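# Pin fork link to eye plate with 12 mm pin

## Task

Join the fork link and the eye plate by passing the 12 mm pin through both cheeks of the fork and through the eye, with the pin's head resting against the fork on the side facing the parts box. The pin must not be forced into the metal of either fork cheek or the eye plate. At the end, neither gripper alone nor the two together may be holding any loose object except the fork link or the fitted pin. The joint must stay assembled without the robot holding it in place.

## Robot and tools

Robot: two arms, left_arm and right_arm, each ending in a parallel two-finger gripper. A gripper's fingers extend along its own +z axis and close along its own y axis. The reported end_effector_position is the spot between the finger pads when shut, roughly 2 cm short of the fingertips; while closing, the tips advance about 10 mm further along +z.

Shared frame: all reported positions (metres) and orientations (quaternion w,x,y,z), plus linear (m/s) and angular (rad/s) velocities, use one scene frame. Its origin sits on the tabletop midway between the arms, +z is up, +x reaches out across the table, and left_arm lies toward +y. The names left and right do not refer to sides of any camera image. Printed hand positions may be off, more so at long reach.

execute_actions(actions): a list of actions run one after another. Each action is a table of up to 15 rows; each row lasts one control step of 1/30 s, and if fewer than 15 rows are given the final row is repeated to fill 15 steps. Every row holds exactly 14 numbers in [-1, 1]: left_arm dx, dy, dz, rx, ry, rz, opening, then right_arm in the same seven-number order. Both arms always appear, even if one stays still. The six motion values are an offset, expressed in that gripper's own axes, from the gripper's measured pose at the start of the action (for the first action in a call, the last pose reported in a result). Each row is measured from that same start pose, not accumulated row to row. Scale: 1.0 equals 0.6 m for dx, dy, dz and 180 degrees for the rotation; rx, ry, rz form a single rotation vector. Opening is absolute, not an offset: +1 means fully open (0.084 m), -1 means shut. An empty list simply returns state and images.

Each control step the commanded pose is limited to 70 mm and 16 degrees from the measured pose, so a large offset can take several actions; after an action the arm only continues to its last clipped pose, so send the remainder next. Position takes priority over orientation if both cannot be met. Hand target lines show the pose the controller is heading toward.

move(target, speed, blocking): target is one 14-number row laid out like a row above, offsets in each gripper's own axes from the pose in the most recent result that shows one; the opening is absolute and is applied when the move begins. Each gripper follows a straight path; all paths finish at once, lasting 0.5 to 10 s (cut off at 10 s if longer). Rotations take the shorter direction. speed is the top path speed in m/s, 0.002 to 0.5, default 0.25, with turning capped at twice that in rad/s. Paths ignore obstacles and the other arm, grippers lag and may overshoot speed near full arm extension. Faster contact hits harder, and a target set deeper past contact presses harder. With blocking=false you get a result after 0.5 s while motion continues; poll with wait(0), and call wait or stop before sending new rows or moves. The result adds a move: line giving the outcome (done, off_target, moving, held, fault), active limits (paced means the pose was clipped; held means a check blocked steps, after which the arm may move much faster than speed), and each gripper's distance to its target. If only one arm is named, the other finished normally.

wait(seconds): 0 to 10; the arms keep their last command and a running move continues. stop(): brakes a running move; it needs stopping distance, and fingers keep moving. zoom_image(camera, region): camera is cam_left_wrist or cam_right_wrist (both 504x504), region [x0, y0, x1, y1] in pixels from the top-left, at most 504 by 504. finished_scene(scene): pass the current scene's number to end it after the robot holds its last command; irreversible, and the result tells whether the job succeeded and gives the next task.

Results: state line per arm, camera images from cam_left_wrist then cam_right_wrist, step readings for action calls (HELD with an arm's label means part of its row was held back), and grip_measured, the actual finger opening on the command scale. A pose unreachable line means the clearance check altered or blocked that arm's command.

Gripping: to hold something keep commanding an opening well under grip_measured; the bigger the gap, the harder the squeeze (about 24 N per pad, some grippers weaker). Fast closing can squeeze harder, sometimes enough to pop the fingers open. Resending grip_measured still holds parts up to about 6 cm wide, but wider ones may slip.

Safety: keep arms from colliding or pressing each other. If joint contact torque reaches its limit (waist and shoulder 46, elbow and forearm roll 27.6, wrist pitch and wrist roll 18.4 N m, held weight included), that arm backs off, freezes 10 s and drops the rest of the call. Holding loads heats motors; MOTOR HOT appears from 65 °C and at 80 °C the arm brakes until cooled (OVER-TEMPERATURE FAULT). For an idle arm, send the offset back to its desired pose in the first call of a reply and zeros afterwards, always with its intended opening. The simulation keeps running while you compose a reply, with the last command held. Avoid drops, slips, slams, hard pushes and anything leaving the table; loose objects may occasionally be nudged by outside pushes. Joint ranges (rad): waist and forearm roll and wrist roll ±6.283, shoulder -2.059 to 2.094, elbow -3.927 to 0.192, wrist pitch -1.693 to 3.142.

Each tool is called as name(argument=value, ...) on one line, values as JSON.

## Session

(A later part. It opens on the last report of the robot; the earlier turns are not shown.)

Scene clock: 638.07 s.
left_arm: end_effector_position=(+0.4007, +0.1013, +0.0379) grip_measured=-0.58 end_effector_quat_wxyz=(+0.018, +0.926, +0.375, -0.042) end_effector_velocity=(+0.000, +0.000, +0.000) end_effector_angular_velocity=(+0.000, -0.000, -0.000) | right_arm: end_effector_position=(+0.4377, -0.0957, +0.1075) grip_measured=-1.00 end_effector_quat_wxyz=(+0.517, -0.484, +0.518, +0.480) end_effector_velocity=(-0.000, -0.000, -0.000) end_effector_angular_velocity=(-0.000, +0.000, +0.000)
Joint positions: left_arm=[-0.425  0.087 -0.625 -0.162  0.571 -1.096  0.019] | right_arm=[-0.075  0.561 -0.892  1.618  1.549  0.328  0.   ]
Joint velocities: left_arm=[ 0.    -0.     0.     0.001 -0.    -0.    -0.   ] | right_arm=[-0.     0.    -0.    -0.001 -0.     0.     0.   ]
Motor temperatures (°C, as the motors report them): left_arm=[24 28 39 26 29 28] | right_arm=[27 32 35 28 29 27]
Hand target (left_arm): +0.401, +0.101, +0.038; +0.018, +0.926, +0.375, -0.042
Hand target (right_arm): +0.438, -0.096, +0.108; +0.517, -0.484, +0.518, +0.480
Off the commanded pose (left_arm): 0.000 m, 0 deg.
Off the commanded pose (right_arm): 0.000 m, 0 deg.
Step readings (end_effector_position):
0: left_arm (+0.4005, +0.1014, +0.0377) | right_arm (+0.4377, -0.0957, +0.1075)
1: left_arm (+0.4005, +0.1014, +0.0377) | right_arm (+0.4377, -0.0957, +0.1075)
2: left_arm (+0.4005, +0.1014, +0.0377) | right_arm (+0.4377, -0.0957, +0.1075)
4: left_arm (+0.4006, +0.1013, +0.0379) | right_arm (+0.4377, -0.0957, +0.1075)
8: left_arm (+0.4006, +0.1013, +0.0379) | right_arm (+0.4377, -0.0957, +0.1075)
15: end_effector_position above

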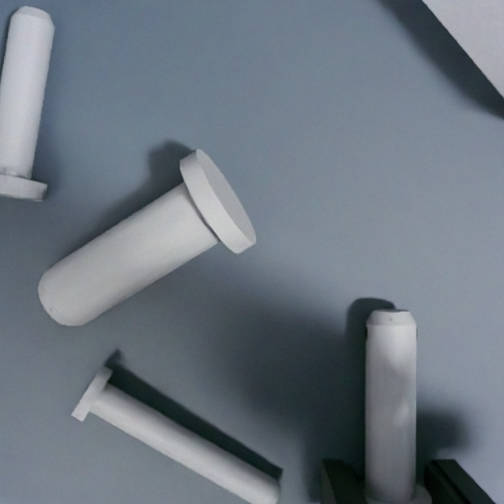

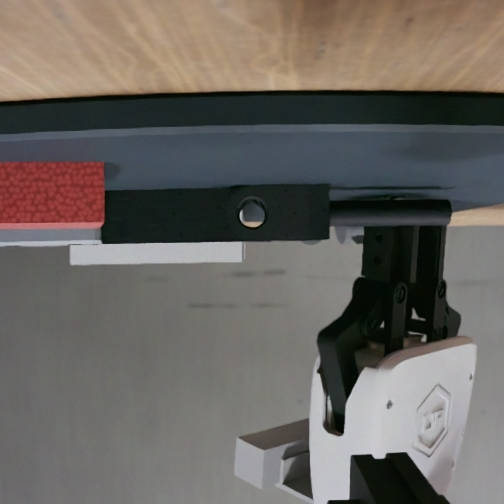

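move(target=[0,0,-0.025,0,0,0,-0.9, 0,0,0,0,0,0,-1], speed=0.05)

move(target=[0.0276,0.0356,-0.0396,0.0129,0.0271,0.27,-0.9, 0,0,0,0,0,0,-1], speed=0.35)

zoom_image(camera="cam_right_wrist", region=[220, 170, 400, 350])

zoom_image(camera="cam_left_wrist", region=[260, 270, 494, 504])

Scene clock: 654.57 s.
left_arm: end_effector_position=(+0.4015, +0.1024, +0.0527) grip_measured=-0.58 end_effector_quat_wxyz=(+0.018, +0.926, +0.375, -0.042) end_effector_velocity=(-0.001, +0.001, -0.001) end_effector_angular_velocity=(+0.002, +0.003, -0.000) | right_arm: end_effector_position=(+0.4377, -0.0957, +0.1075) grip_measured=-1.00 end_effector_quat_wxyz=(+0.517, -0.484, +0.518, +0.480) end_effector_velocity=(-0.000, +0.000, -0.000) end_effector_angular_velocity=(-0.001, -0.000, +0.000)
Joint positions: left_arm=[-0.419  0.046 -0.632 -0.15   0.619 -1.104  0.019] | right_arm=[-0.075  0.561 -0.892  1.618  1.549  0.328  0.   ]
Joint velocities: left_arm=[ 0.     0.001  0.002  0.001  0.001 -0.    -0.   ] | right_arm=[ 0.     0.    -0.    -0.    -0.001 -0.     0.   ]
Motor temperatures (°C, as the motors report them): left_arm=[24 28 39 26 29 28] | right_arm=[27 32 35 28 29 27]
Hand target (left_arm): +0.402, +0.102, +0.053; +0.018, +0.926, +0.375, -0.042
Hand target (right_arm): +0.438, -0.096, +0.108; +0.517, -0.484, +0.518, +0.480
Off the commanded pose (left_arm): 0.000 m, 0 deg.
Off the commanded pose (right_arm): 0.000 m, 0 deg.
move: done

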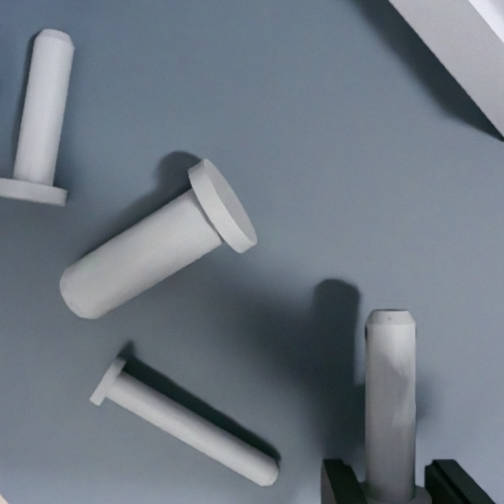

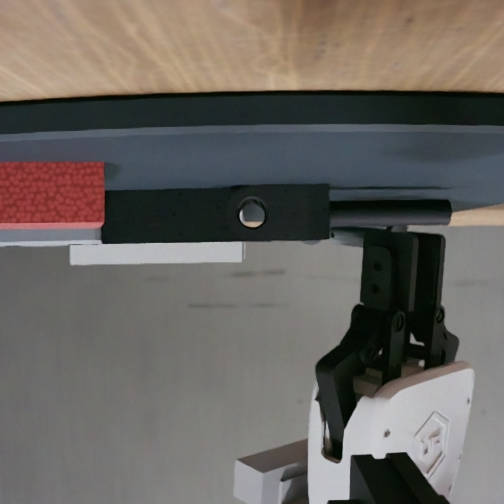

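Scene clock: 656.20 s.
left_arm: end_effector_position=(+0.4297, +0.1002, +0.0748) grip_measured=-0.58 end_effector_quat_wxyz=(+0.000, +0.999, -0.039, +0.000) end_effector_velocity=(+0.001, -0.000, +0.001) end_effector_angular_velocity=(-0.001, -0.002, -0.005) | right_arm: end_effector_position=(+0.4377, -0.0957, +0.1075) grip_measured=-1.00 end_effector_quat_wxyz=(+0.517, -0.484, +0.518, +0.480) end_effector_velocity=(+0.000, -0.000, -0.000) end_effector_angular_velocity=(-0.001, -0.001, -0.001)
Joint positions: left_arm=[-0.424  0.048 -0.711 -0.     0.662 -0.384  0.019] | right_arm=[-0.075  0.561 -0.892  1.618  1.549  0.328  0.   ]
Joint velocities: left_arm=[ 0.    -0.    -0.001  0.    -0.     0.005 -0.   ] | right_arm=[-0.    -0.     0.     0.    -0.001 -0.001  0.   ]
Motor temperatures (°C, as the motors report them): left_arm=[24 28 39 26 29 28] | right_arm=[27 32 35 28 29 27]
Hand target (left_arm): +0.430, +0.100, +0.075; +0.000, +0.999, -0.039, +0.000
Hand target (right_arm): +0.438, -0.096, +0.108; +0.517, -0.484, +0.518, +0.480
Off the commanded pose (left_arm): 0.000 m, 0 deg.
Off the commanded pose (right_arm): 0.000 m, 0 deg.
move: done

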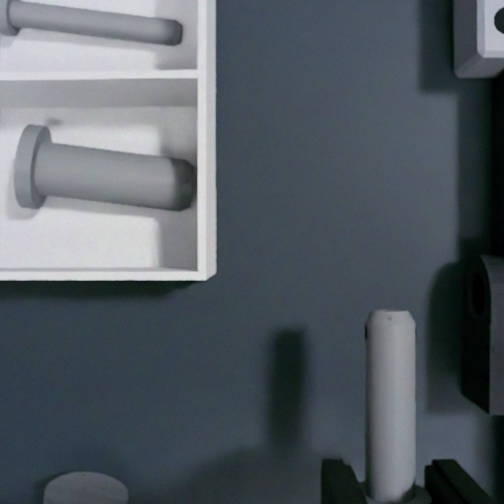

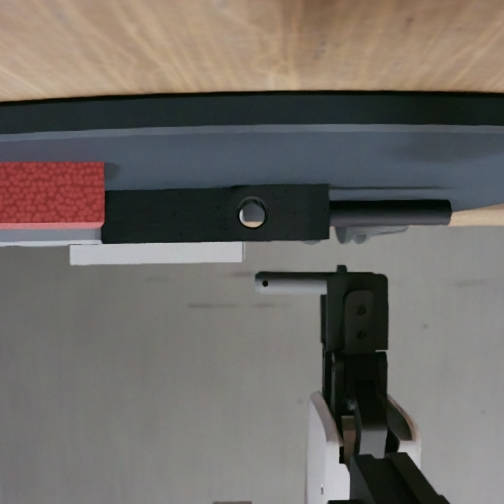

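Region (220, 170, 400, 350) of cam_right_wrist's 504x504 image, scaled by 2.800, with more detail than that image has.

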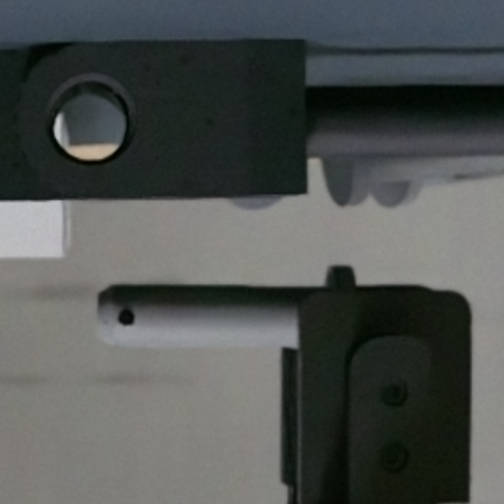

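Region (260, 270, 494, 504) of cam_left_wrist's 504x504 image, scaled by 2.154, with more detail than that image has.

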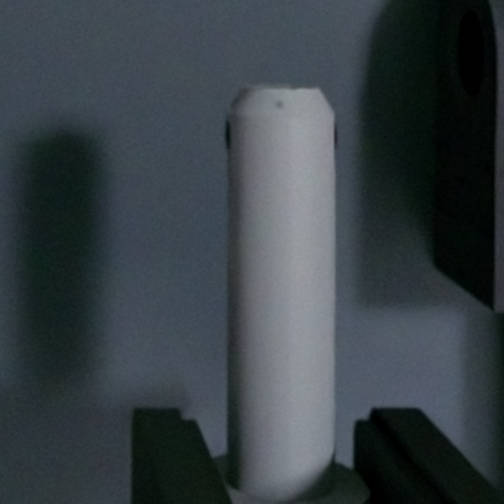

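zoom_image(camera="cam_right_wrist", region=[245, 225, 345, 325])

zoom_image(camera="cam_right_wrist", region=[305, 255, 405, 355])

Region (245, 225, 345, 325) of cam_right_wrist's 504x504 image, scaled by 5.040, with more detail than that image has.

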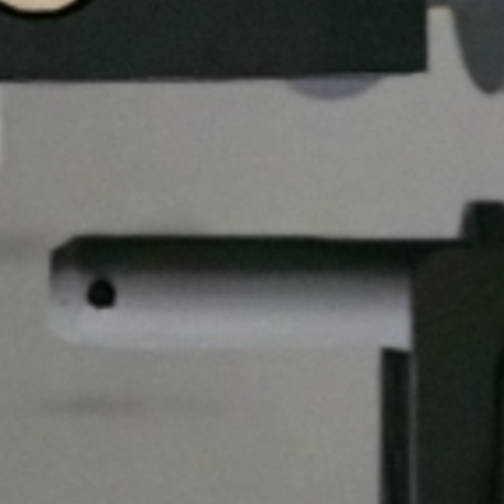

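Region (305, 255, 405, 355) of cam_right_wrist's 504x504 image, scaled by 5.040, with more detail than that image has.

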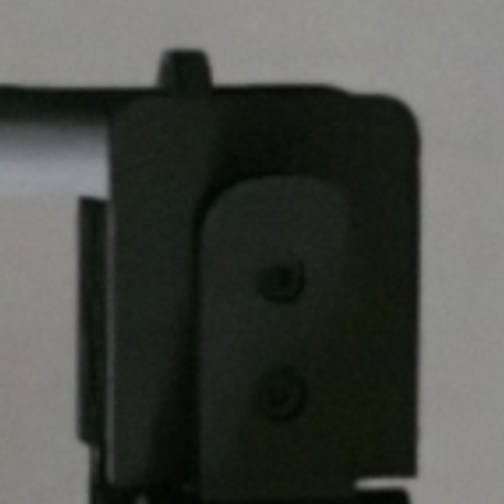

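move(target=[0.0911,-0.0382,0,-0.0055,0.0055,0.5,-0.9, 0,0,0,0,0,0,-1], speed=0.4)

zoom_image(camera="cam_right_wrist", region=[190, 180, 320, 330])

zoom_image(camera="cam_left_wrist", region=[260, 270, 494, 504])

Scene clock: 681.10 s.
left_arm: end_effector_position=(+0.4860, +0.1190, +0.0745) grip_measured=-0.58 end_effector_quat_wxyz=(+0.008, +0.679, -0.734, +0.008) end_effector_velocity=(+0.000, -0.000, +0.000) end_effector_angular_velocity=(-0.001, -0.000, -0.004) | right_arm: end_effector_position=(+0.4377, -0.0957, +0.1075) grip_measured=-1.00 end_effector_quat_wxyz=(+0.517, -0.484, +0.518, +0.480) end_effector_velocity=(-0.000, +0.000, -0.000) end_effector_angular_velocity=(-0.001, +0.000, +0.000)
Joint positions: left_arm=[-0.325  0.173 -0.871 -0.032  0.692  1.31   0.019] | right_arm=[-0.075  0.561 -0.892  1.618  1.549  0.328  0.   ]
Joint velocities: left_arm=[ 0.     0.001 -0.001 -0.001 -0.     0.005 -0.   ] | right_arm=[ 0.     0.     0.    -0.    -0.001 -0.     0.   ]
Motor temperatures (°C, as the motors report them): left_arm=[24 28 39 26 29 28] | right_arm=[27 32 35 28 29 27]
Hand target (left_arm): +0.486, +0.119, +0.075; +0.008, +0.679, -0.734, +0.008
Hand target (right_arm): +0.438, -0.096, +0.108; +0.517, -0.484, +0.518, +0.480
Off the commanded pose (left_arm): 0.000 m, 0 deg.
Off the commanded pose (right_arm): 0.000 m, 0 deg.
move: done

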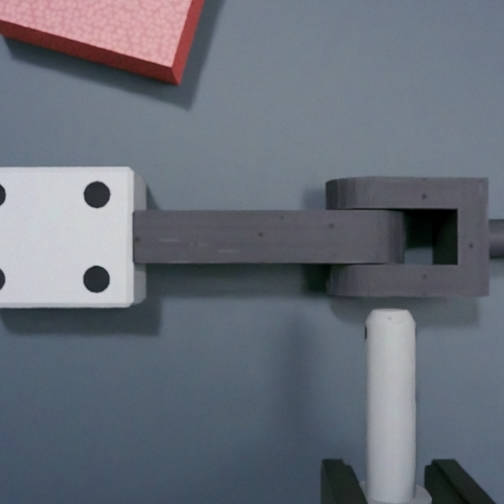

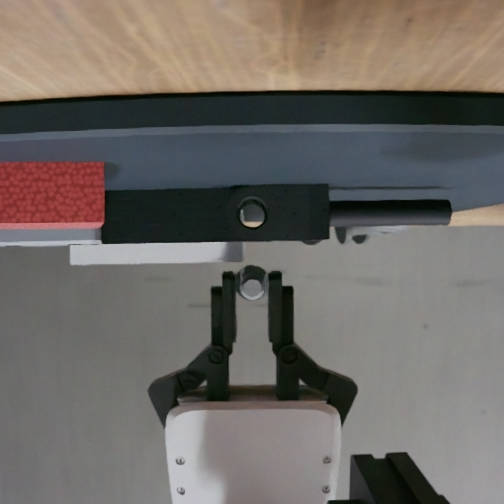

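Region (190, 180, 320, 330) of cam_right_wrist's 504x504 image, scaled by 3.360, with more detail than that image has; it fills the left 437 columns of this view, and the rest is white.

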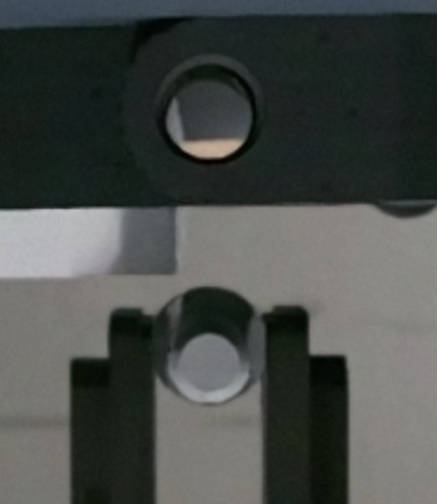

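Region (260, 270, 494, 504) of cam_left_wrist's 504x504 image, scaled by 2.154, with more detail than that image has.

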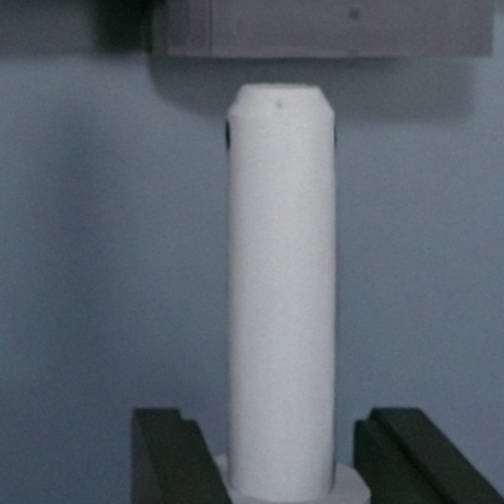

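zoom_image(camera="cam_right_wrist", region=[222, 255, 282, 315])

zoom_image(camera="cam_right_wrist", region=[222, 183, 282, 243])

zoom_image(camera="cam_left_wrist", region=[300, 160, 504, 340])

Region (222, 255, 282, 315) of cam_right_wrist's 504x504 image, scaled by 8.400, with more detail than that image has.

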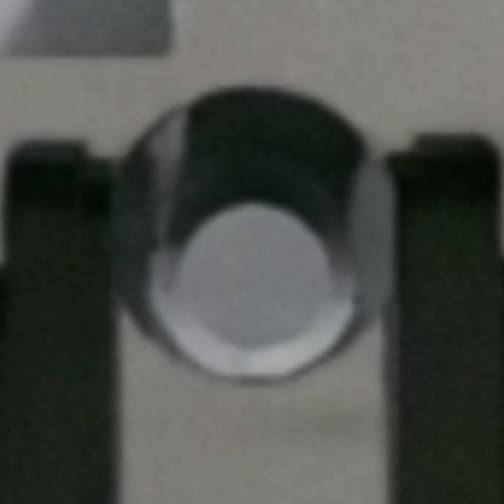

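Region (222, 183, 282, 243) of cam_right_wrist's 504x504 image, scaled by 8.400, with more detail than that image has.

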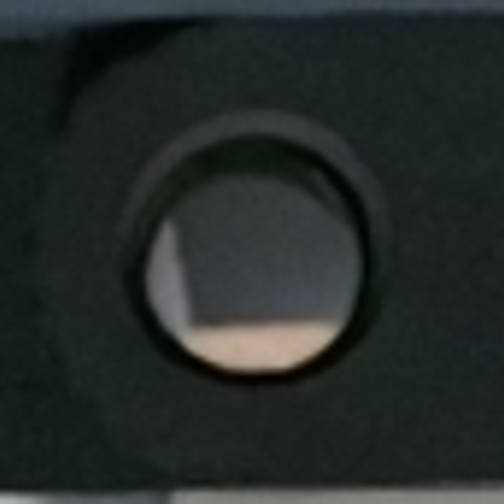

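Region (300, 160, 504, 340) of cam_left_wrist's 504x504 image, scaled by 2.471, with more detail than that image has; it fills the top 445 rows of this view, and the rest is white.

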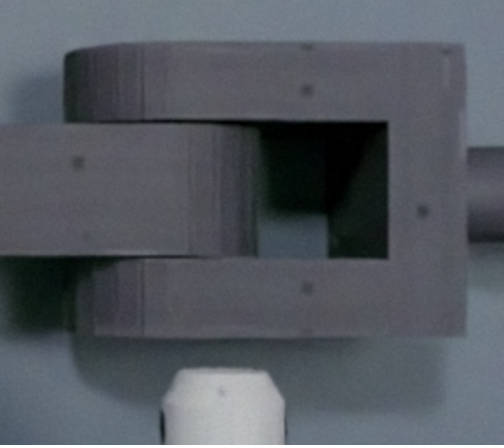

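move(target=[-0.0025,0.00075,0.0583,0,0.0013,0,-0.9, 0,0,0,0,0,0,-1], speed=0.06)

zoom_image(camera="cam_right_wrist", region=[222, 183, 282, 243])

zoom_image(camera="cam_left_wrist", region=[300, 130, 504, 340])

Scene clock: 709.47 s.
left_arm: end_effector_position=(+0.4858, +0.1196, +0.0398) grip_measured=-0.58 end_effector_quat_wxyz=(+0.009, +0.679, -0.734, +0.009) end_effector_velocity=(+0.001, -0.000, +0.000) end_effector_angular_velocity=(-0.000, -0.002, -0.001) | right_arm: end_effector_position=(+0.4377, -0.0957, +0.1075) grip_measured=-1.00 end_effector_quat_wxyz=(+0.517, -0.484, +0.518, +0.480) end_effector_velocity=(+0.000, -0.000, -0.000) end_effector_angular_velocity=(-0.001, +0.000, -0.001)
Joint positions: left_arm=[-0.324  0.252 -0.853 -0.044  0.593  1.323  0.019] | right_arm=[-0.075  0.561 -0.892  1.618  1.549  0.328  0.   ]
Joint velocities: left_arm=[-0.     0.    -0.     0.    -0.002  0.    -0.   ] | right_arm=[-0.     0.    -0.     0.001 -0.002  0.     0.   ]
Motor temperatures (°C, as the motors report them): left_arm=[24 28 40 26 29 28] | right_arm=[27 33 36 28 29 27]
Hand target (left_arm): +0.485, +0.120, +0.039; +0.009, +0.679, -0.734, +0.009
Hand target (right_arm): +0.438, -0.096, +0.108; +0.517, -0.484, +0.518, +0.480
Off the commanded pose (left_arm): 0.000 m, 0 deg.
Off the commanded pose (right_arm): 0.000 m, 0 deg.
move: done

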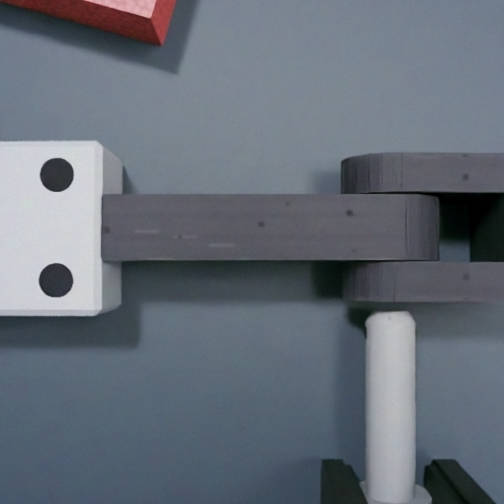

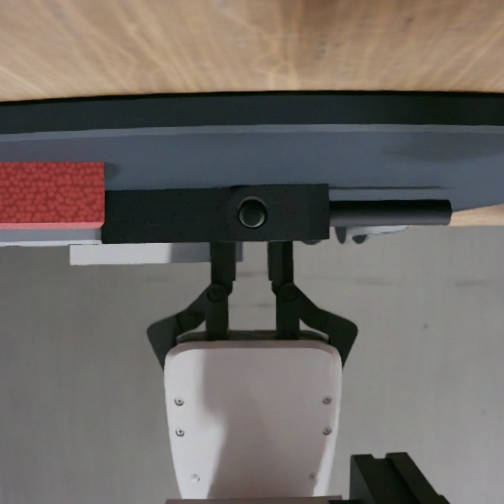

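Region (222, 183, 282, 243) of cam_right_wrist's 504x504 image, scaled by 8.400, with more detail than that image has.

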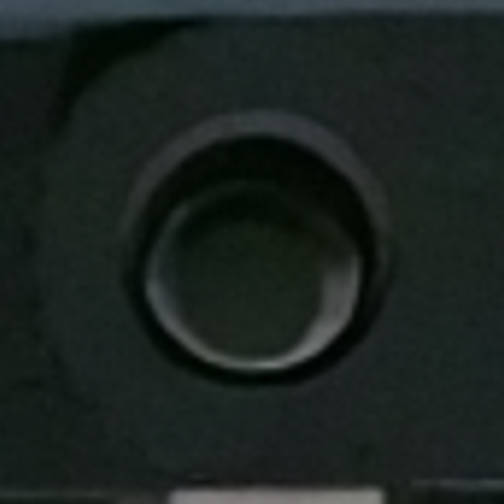

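Region (300, 130, 504, 340) of cam_left_wrist's 504x504 image, scaled by 2.400, with more detail than that image has; it fills the left 490 columns of this view, and the rest is white.

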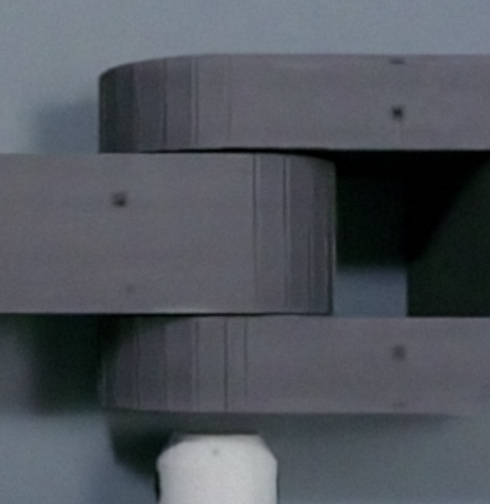

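execute_actions(actions=[])

zoom_image(camera="cam_right_wrist", region=[222, 183, 282, 243])

Scene clock: 711.83 s.
left_arm: end_effector_position=(+0.4855, +0.1197, +0.0395) grip_measured=-0.58 end_effector_quat_wxyz=(+0.009, +0.679, -0.734, +0.009) end_effector_velocity=(-0.001, +0.000, -0.001) end_effector_angular_velocity=(+0.000, +0.002, +0.001) | right_arm: end_effector_position=(+0.4377, -0.0957, +0.1075) grip_measured=-1.00 end_effector_quat_wxyz=(+0.517, -0.484, +0.518, +0.480) end_effector_velocity=(-0.000, +0.000, +0.001) end_effector_angular_velocity=(+0.003, -0.001, +0.002)
Joint positions: left_arm=[-0.324  0.252 -0.853 -0.044  0.593  1.323  0.019] | right_arm=[-0.075  0.561 -0.892  1.618  1.549  0.328  0.   ]
Joint velocities: left_arm=[-0.     0.001  0.001 -0.     0.    -0.     0.   ] | right_arm=[ 0.    -0.    -0.    -0.001  0.004 -0.     0.   ]
Motor temperatures (°C, as the motors report them): left_arm=[24 28 40 26 29 28] | right_arm=[27 33 36 28 29 27]
Hand target (left_arm): +0.485, +0.120, +0.039; +0.009, +0.679, -0.734, +0.009
Hand target (right_arm): +0.438, -0.096, +0.108; +0.517, -0.484, +0.518, +0.480
Off the commanded pose (left_arm): 0.000 m, 0 deg.
Off the commanded pose (right_arm): 0.000 m, 0 deg.

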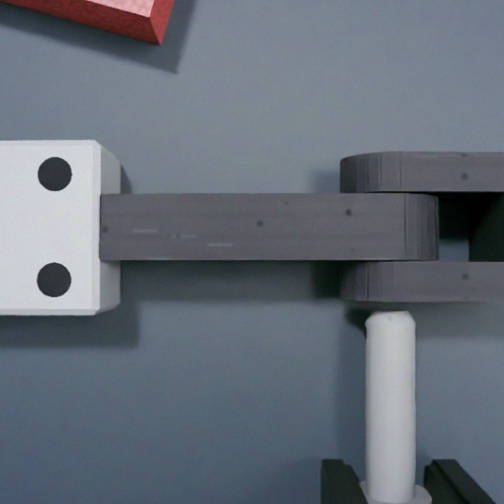

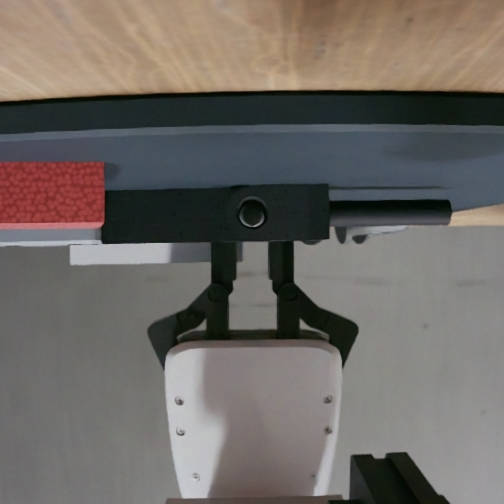

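Region (222, 183, 282, 243) of cam_right_wrist's 504x504 image, scaled by 8.400, with more detail than that image has.

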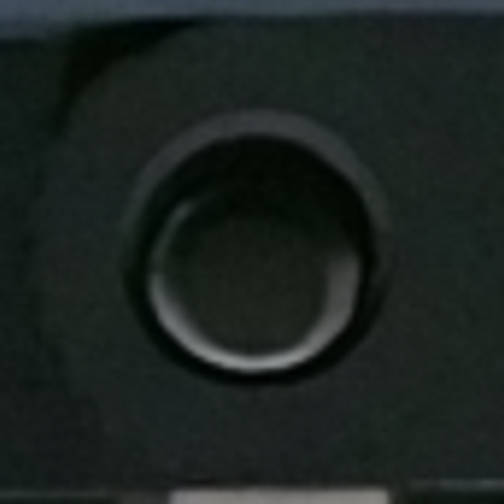

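move(target=[0.0133,-0.0002,-0.0001,0,0,0,-0.9, 0,0,0,0,0,0,-1], speed=0.015)

zoom_image(camera="cam_right_wrist", region=[222, 183, 282, 243])

zoom_image(camera="cam_left_wrist", region=[300, 170, 504, 380])

Scene clock: 725.93 s.
left_arm: end_effector_position=(+0.4850, +0.1117, +0.0398) grip_measured=-0.58 end_effector_quat_wxyz=(+0.009, +0.679, -0.734, +0.009) end_effector_velocity=(-0.000, +0.000, -0.000) end_effector_angular_velocity=(+0.000, +0.001, +0.001) | right_arm: end_effector_position=(+0.4377, -0.0957, +0.1075) grip_measured=-1.00 end_effector_quat_wxyz=(+0.517, -0.484, +0.518, +0.480) end_effector_velocity=(+0.000, +0.000, +0.000) end_effector_angular_velocity=(+0.001, +0.000, -0.001)
Joint positions: left_arm=[-0.34   0.258 -0.862 -0.044  0.597  1.306  0.019] | right_arm=[-0.075  0.561 -0.892  1.618  1.549  0.328  0.   ]
Joint velocities: left_arm=[ 0.    -0.     0.001 -0.     0.    -0.001 -0.   ] | right_arm=[-0.     0.     0.     0.001  0.001  0.     0.   ]
Motor temperatures (°C, as the motors report them): left_arm=[24 29 40 26 29 28] | right_arm=[27 33 36 28 29 27]
Hand target (left_arm): +0.485, +0.112, +0.040; +0.009, +0.679, -0.734, +0.009
Hand target (right_arm): +0.438, -0.096, +0.108; +0.517, -0.484, +0.518, +0.480
Off the commanded pose (left_arm): 0.000 m, 0 deg.
Off the commanded pose (right_arm): 0.000 m, 0 deg.
move: done

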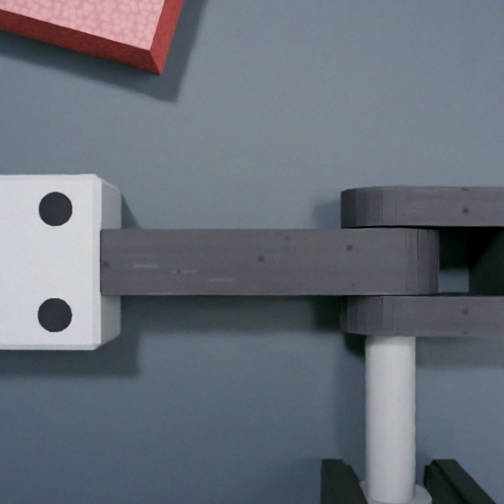

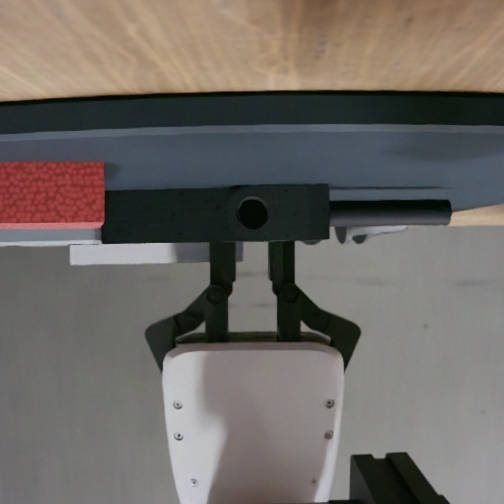

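Region (222, 183, 282, 243) of cam_right_wrist's 504x504 image, scaled by 8.400, with more detail than that image has.

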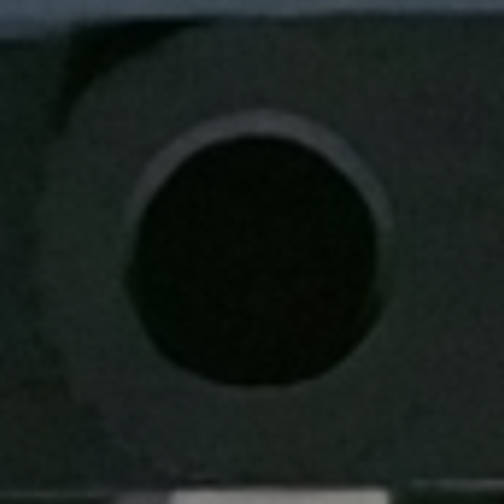

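Region (300, 170, 504, 380) of cam_left_wrist's 504x504 image, scaled by 2.400, with more detail than that image has; it fills the left 490 columns of this view, and the rest is white.

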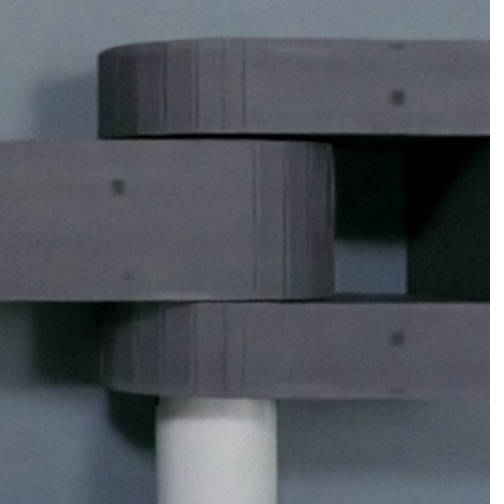

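execute_actions(actions=[[[0.0006,0,0,0,0,0,-0.9,0,0,0,0,0,0,-1],[0.0014,0,0,0,0,0,-0.9,0,0,0,0,0,0,-1],[0.0024,0,0,0,0,0,-0.9,0,0,0,0,0,0,-1],[0.0034,0,0.0001,0,0,0,-0.9,0,0,0,0,0,0,-1],[0.0044,0,0.0001,0,0,0,-0.9,0,0,0,0,0,0,-1],[0.0054,0,0.0001,0,0,0,-0.9,0,0,0,0,0,0,-1],[0.0064,0,0.0001,0,0,0,-0.9,0,0,0,0,0,0,-1],[0.0074,0,0.0001,0,0,0,-0.9,0,0,0,0,0,0,-1],[0.0084,0,0.0002,0,0,0,-0.9,0,0,0,0,0,0,-1],[0.0094,0,0.0002,0,0,0,-0.9,0,0,0,0,0,0,-1],[0.0104,0,0.0002,0,0,0,-0.9,0,0,0,0,0,0,-1],[0.0114,0,0.0002,0,0,0,-0.9,0,0,0,0,0,0,-1],[0.0124,0,0.0002,0,0,0,-0.9,0,0,0,0,0,0,-1],[0.0134,0,0.0003,0,0,0,-0.9,0,0,0,0,0,0,-1],[0.0144,0,0.0003,0,0,0,-0.9,0,0,0,0,0,0,-1]],[[0.003,0,0.0001,0,0,0,-0.9,0,0,0,0,0,0,-1],[0.0036,0,0.0001,0,0,0,-0.9,0,0,0,0,0,0,-1],[0.004,0,0.0001,0,0,0,-0.9,0,0,0,0,0,0,-1]]])

zoom_image(camera="cam_left_wrist", region=[300, 210, 504, 420])

Scene clock: 739.33 s.
left_arm: end_effector_position=(+0.4841, +0.1032, +0.0395) grip_measured=-0.58 end_effector_quat_wxyz=(+0.010, +0.679, -0.734, +0.008) end_effector_velocity=(-0.001, -0.002, +0.000) end_effector_angular_velocity=(-0.001, +0.001, -0.003) | right_arm: end_effector_position=(+0.4377, -0.0957, +0.1075) grip_measured=-1.00 end_effector_quat_wxyz=(+0.517, -0.484, +0.518, +0.480) end_effector_velocity=(-0.000, +0.000, +0.000) end_effector_angular_velocity=(+0.001, +0.000, +0.000)
Joint positions: left_arm=[-0.358  0.266 -0.873 -0.043  0.6    1.286  0.019] | right_arm=[-0.075  0.561 -0.892  1.618  1.549  0.328  0.   ]
Joint velocities: left_arm=[-0.004 -0.002  0.001 -0.002  0.001  0.     0.   ] | right_arm=[ 0.    -0.     0.     0.     0.001  0.     0.   ]
Motor temperatures (°C, as the motors report them): left_arm=[24 29 39 26 29 28] | right_arm=[27 33 36 28 29 27]
Hand target (left_arm): +0.484, +0.102, +0.040; +0.009, +0.679, -0.734, +0.009
Hand target (right_arm): +0.438, -0.096, +0.108; +0.517, -0.484, +0.518, +0.480
Off the commanded pose (left_arm): 0.001 m, 0 deg.
Off the commanded pose (right_arm): 0.000 m, 0 deg.
Step readings (end_effector_position; steps 1 to 15: 1st action; 16 to 30: 2nd action):
0: left_arm (+0.4850, +0.1117, +0.0397) | right_arm (+0.4377, -0.0957, +0.1075)
1: left_arm (+0.4850, +0.1117, +0.0397) | right_arm (+0.4377, -0.0957, +0.1075)
2: left_arm (+0.4849, +0.1116, +0.0397) | right_arm (+0.4377, -0.0957, +0.1075)
4: left_arm (+0.4849, +0.1109, +0.0398) | right_arm (+0.4377, -0.0957, +0.1075)
8: left_arm (+0.4847, +0.1086, +0.0398) | right_arm (+0.4377, -0.0957, +0.1075)
15: left_arm (+0.4844, +0.1044, +0.0398) | right_arm (+0.4377, -0.0957, +0.1075)
16: left_arm (+0.4844, +0.1042, +0.0398) | right_arm (+0.4377, -0.0957, +0.1075)
17: left_arm (+0.4844, +0.1041, +0.0397) | right_arm (+0.4377, -0.0957, +0.1075)
19: left_arm (+0.4842, +0.1038, +0.0395) | right_arm (+0.4377, -0.0957, +0.1075)
23: left_arm (+0.4842, +0.1036, +0.0395) | right_arm (+0.4377, -0.0957, +0.1075)
30: end_effector_position above

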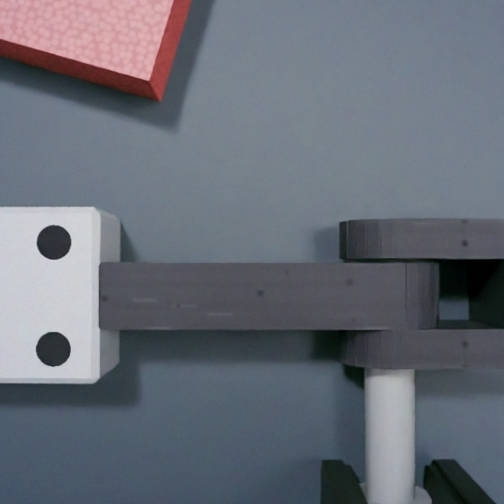

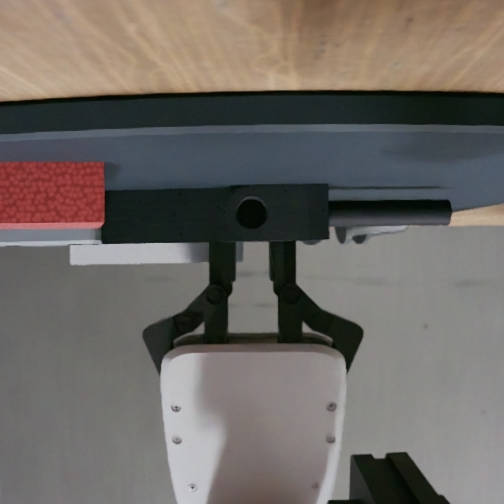

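Region (300, 210, 504, 420) of cam_left_wrist's 504x504 image, scaled by 2.400, with more detail than that image has; it fills the left 490 columns of this view, and the rest is white.

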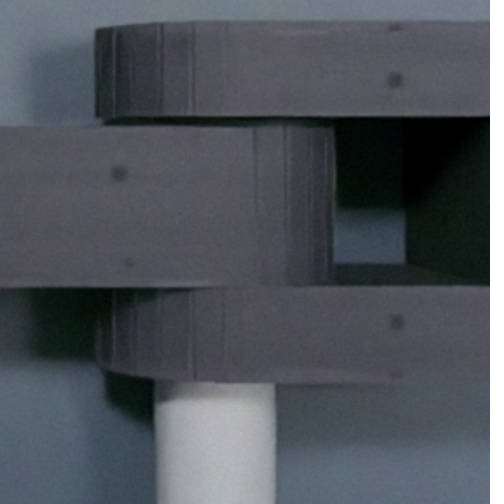

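The pin met resistance at the eye's entry, so I'm backing off slightly to release the pressure.

execute_actions(actions=[[[-0.001,0,0,0,0,0,-0.9,0,0,0,0,0,0,-1],[-0.002,0,-0.0002,0,0,0,-0.9,0,0,0,0,0,0,-1],[-0.003,-0.0002,-0.0004,0,0,0,-0.9,0,0,0,0,0,0,-1]]])

zoom_image(camera="cam_left_wrist", region=[300, 210, 504, 420])

zoom_image(camera="cam_right_wrist", region=[200, 165, 340, 265])

Scene clock: 744.03 s.
left_arm: end_effector_position=(+0.4844, +0.1050, +0.0397) grip_measured=-0.58 end_effector_quat_wxyz=(+0.010, +0.679, -0.734, +0.008) end_effector_velocity=(+0.000, -0.000, -0.000) end_effector_angular_velocity=(-0.001, -0.001, +0.001) | right_arm: end_effector_position=(+0.4377, -0.0957, +0.1075) grip_measured=-1.00 end_effector_quat_wxyz=(+0.517, -0.484, +0.518, +0.480) end_effector_velocity=(+0.000, +0.000, +0.000) end_effector_angular_velocity=(+0.001, +0.000, +0.000)
Joint positions: left_arm=[-0.354  0.264 -0.871 -0.043  0.6    1.29   0.019] | right_arm=[-0.075  0.561 -0.892  1.618  1.549  0.328  0.   ]
Joint velocities: left_arm=[-0.     0.     0.    -0.001 -0.002  0.    -0.   ] | right_arm=[ 0.    -0.    -0.    -0.     0.001  0.001  0.   ]
Motor temperatures (°C, as the motors report them): left_arm=[24 29 40 26 29 28] | right_arm=[27 33 36 28 29 27]
Hand target (left_arm): +0.484, +0.105, +0.040; +0.010, +0.679, -0.734, +0.008
Hand target (right_arm): +0.438, -0.096, +0.108; +0.517, -0.484, +0.518, +0.480
Off the commanded pose (left_arm): 0.000 m, 0 deg.
Off the commanded pose (right_arm): 0.000 m, 0 deg.
Step readings (end_effector_position):
0: left_arm (+0.4842, +0.1020, +0.0398) | right_arm (+0.4377, -0.0957, +0.1075)
1: left_arm (+0.4842, +0.1021, +0.0398) | right_arm (+0.4377, -0.0957, +0.1075)
2: left_arm (+0.4843, +0.1026, +0.0398) | right_arm (+0.4377, -0.0957, +0.1075)
4: left_arm (+0.4843, +0.1042, +0.0397) | right_arm (+0.4377, -0.0957, +0.1075)
8: left_arm (+0.4844, +0.1050, +0.0397) | right_arm (+0.4377, -0.0957, +0.1075)
15: end_effector_position above

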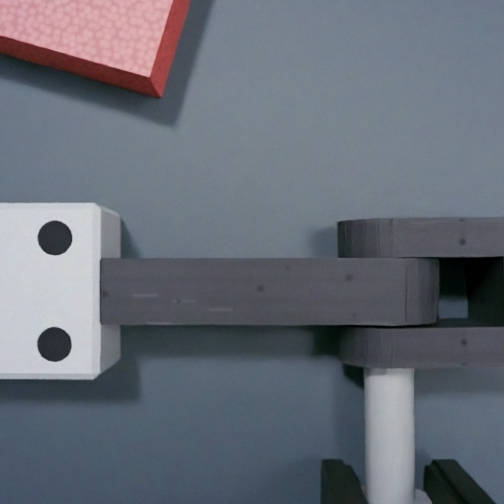

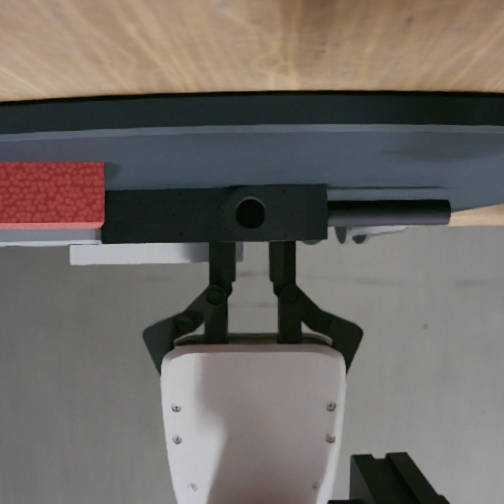

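Region (300, 210, 504, 420) of cam_left_wrist's 504x504 image, scaled by 2.400, with more detail than that image has; it fills the left 490 columns of this view, and the rest is white.

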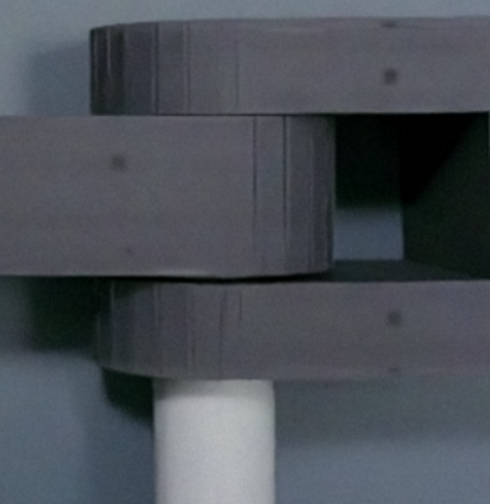

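Region (200, 165, 340, 265) of cam_right_wrist's 504x504 image, scaled by 3.600, with more detail than that image has; it fills the top 360 rows of this view, and the rest is white.

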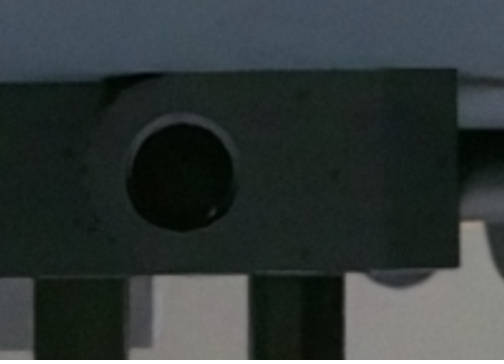

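execute_actions(actions=[[[0,-0.0002,0,0,0,0,-0.9,0,0,0,0,0,0,-1],[0,-0.0004,0,0,0,0,-0.9,0,0,0,0,0,0,-1],[0.0002,-0.00055,-0.0001,0,0,0,-0.9,0,0,0,0,0,0,-1],[0.0006,-0.00055,-0.0001,0,0,0,-0.9,0,0,0,0,0,0,-1],[0.0011,-0.00055,-0.0001,0,0,0,-0.9,0,0,0,0,0,0,-1],[0.0017,-0.00055,-0.0001,0,0,0,-0.9,0,0,0,0,0,0,-1],[0.0023,-0.00055,-0.0001,0,0,0,-0.9,0,0,0,0,0,0,-1],[0.0029,-0.00055,-0.0001,0,0,0,-0.9,0,0,0,0,0,0,-1],[0.0035,-0.00055,-0.0001,0,0,0,-0.9,0,0,0,0,0,0,-1],[0.0041,-0.00055,0,0,0,0,-0.9,0,0,0,0,0,0,-1],[0.0047,-0.00055,0,0,0,0,-0.9,0,0,0,0,0,0,-1],[0.0053,-0.00055,0,0,0,0,-0.9,0,0,0,0,0,0,-1],[0.0059,-0.00055,0,0,0,0,-0.9,0,0,0,0,0,0,-1],[0.0063,-0.00055,0,0,0,0,-0.9,0,0,0,0,0,0,-1],[0.0066,-0.00055,0,0,0,0,-0.9,0,0,0,0,0,0,-1]]])

wait(seconds=0.3)

zoom_image(camera="cam_left_wrist", region=[300, 220, 504, 430])

Scene clock: 762.40 s.
left_arm: end_effector_position=(+0.4844, +0.1018, +0.0397) grip_measured=-0.58 end_effector_quat_wxyz=(+0.010, +0.680, -0.733, +0.008) end_effector_velocity=(+0.001, -0.018, +0.004) end_effector_angular_velocity=(-0.008, -0.011, -0.013) | right_arm: end_effector_position=(+0.4377, -0.0957, +0.1075) grip_measured=-1.00 end_effector_quat_wxyz=(+0.517, -0.484, +0.518, +0.480) end_effector_velocity=(-0.000, +0.000, -0.000) end_effector_angular_velocity=(-0.001, -0.000, +0.001)
Joint positions: left_arm=[-0.361  0.268 -0.876 -0.043  0.602  1.283  0.019] | right_arm=[-0.075  0.561 -0.892  1.618  1.549  0.328  0.   ]
Joint velocities: left_arm=[-0.033  0.004 -0.019 -0.005  0.001 -0.016  0.   ] | right_arm=[ 0.    -0.    -0.    -0.001 -0.    -0.     0.   ]
Motor temperatures (°C, as the motors report them): left_arm=[24 29 40 26 29 28] | right_arm=[27 33 36 28 29 27]
Hand target (left_arm): +0.484, +0.101, +0.040; +0.010, +0.679, -0.734, +0.008
Hand target (right_arm): +0.438, -0.096, +0.108; +0.517, -0.484, +0.518, +0.480
Off the commanded pose (left_arm): 0.001 m, 0 deg.
Off the commanded pose (right_arm): 0.000 m, 0 deg.
Step readings (end_effector_position):
0: left_arm (+0.4844, +0.1050, +0.0397) | right_arm (+0.4377, -0.0957, +0.1075)
1: left_arm (+0.4844, +0.1050, +0.0397) | right_arm (+0.4377, -0.0957, +0.1075)
2: left_arm (+0.4844, +0.1050, +0.0397) | right_arm (+0.4377, -0.0957, +0.1075)
4: left_arm (+0.4845, +0.1050, +0.0397) | right_arm (+0.4377, -0.0957, +0.1075)
8: left_arm (+0.4845, +0.1040, +0.0397) | right_arm (+0.4377, -0.0957, +0.1075)
15: end_effector_position above

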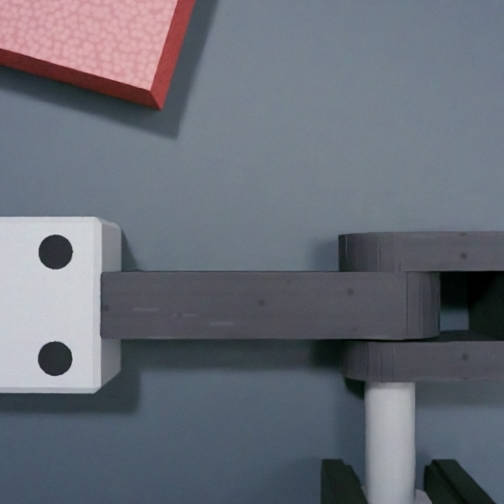

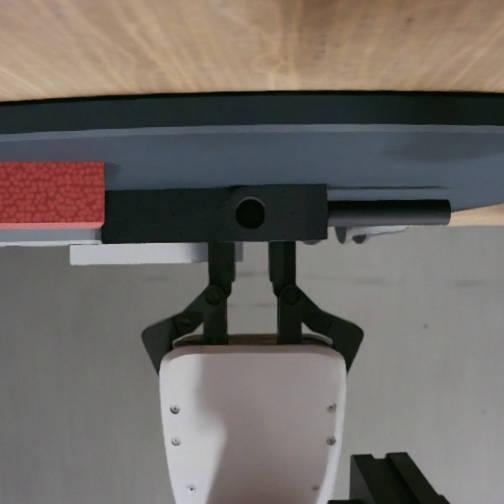

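Scene clock: 762.70 s.
left_arm: end_effector_position=(+0.4844, +0.1009, +0.0398) grip_measured=-0.58 end_effector_quat_wxyz=(+0.010, +0.679, -0.734, +0.008) end_effector_velocity=(+0.000, +0.000, +0.000) end_effector_angular_velocity=(-0.000, -0.001, +0.000) | right_arm: end_effector_position=(+0.4377, -0.0957, +0.1075) grip_measured=-1.00 end_effector_quat_wxyz=(+0.517, -0.484, +0.518, +0.480) end_effector_velocity=(+0.000, +0.000, +0.000) end_effector_angular_velocity=(+0.001, -0.000, -0.000)
Joint positions: left_arm=[-0.363  0.268 -0.877 -0.043  0.602  1.282  0.019] | right_arm=[-0.075  0.561 -0.892  1.618  1.549  0.328  0.   ]
Joint velocities: left_arm=[ 0.    -0.    -0.     0.001 -0.    -0.     0.   ] | right_arm=[ 0.     0.    -0.     0.     0.001 -0.     0.   ]
Motor temperatures (°C, as the motors report them): left_arm=[24 29 40 26 29 28] | right_arm=[27 33 36 28 29 27]
Hand target (left_arm): +0.484, +0.101, +0.040; +0.010, +0.679, -0.734, +0.008
Hand target (right_arm): +0.438, -0.096, +0.108; +0.517, -0.484, +0.518, +0.480
Off the commanded pose (left_arm): 0.000 m, 0 deg.
Off the commanded pose (right_arm): 0.000 m, 0 deg.
wait: 0.30 s; at rest by 0.17 s

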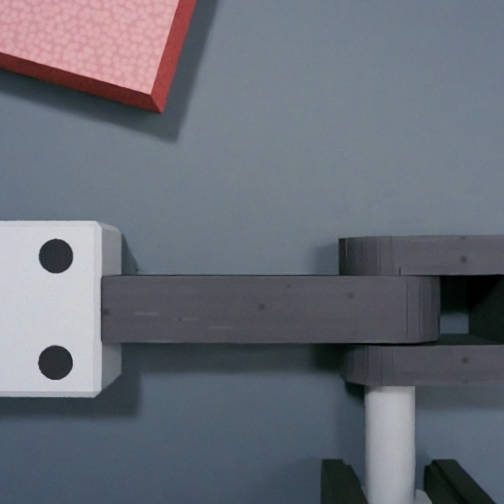

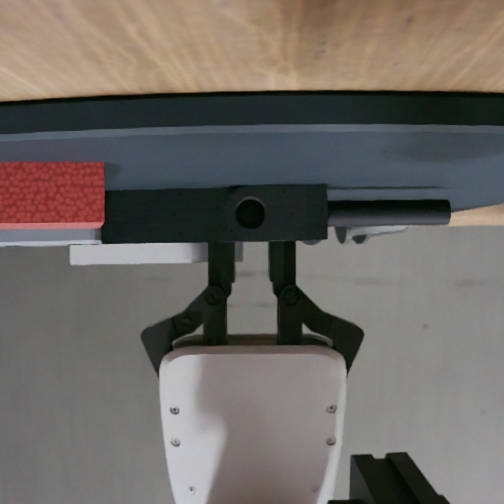

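Region (300, 220, 504, 430) of cam_left_wrist's 504x504 image, scaled by 2.400, with more detail than that image has; it fills the left 490 columns of this view, and the rest is white.

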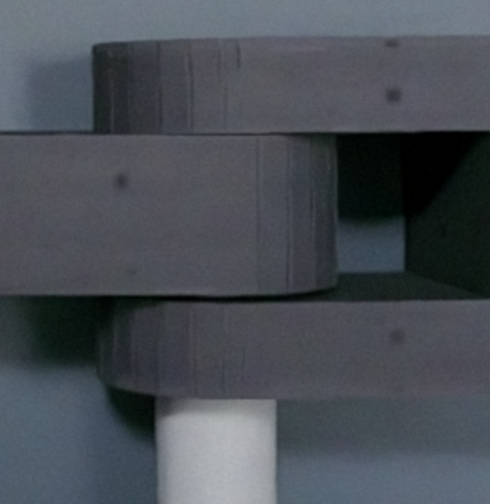

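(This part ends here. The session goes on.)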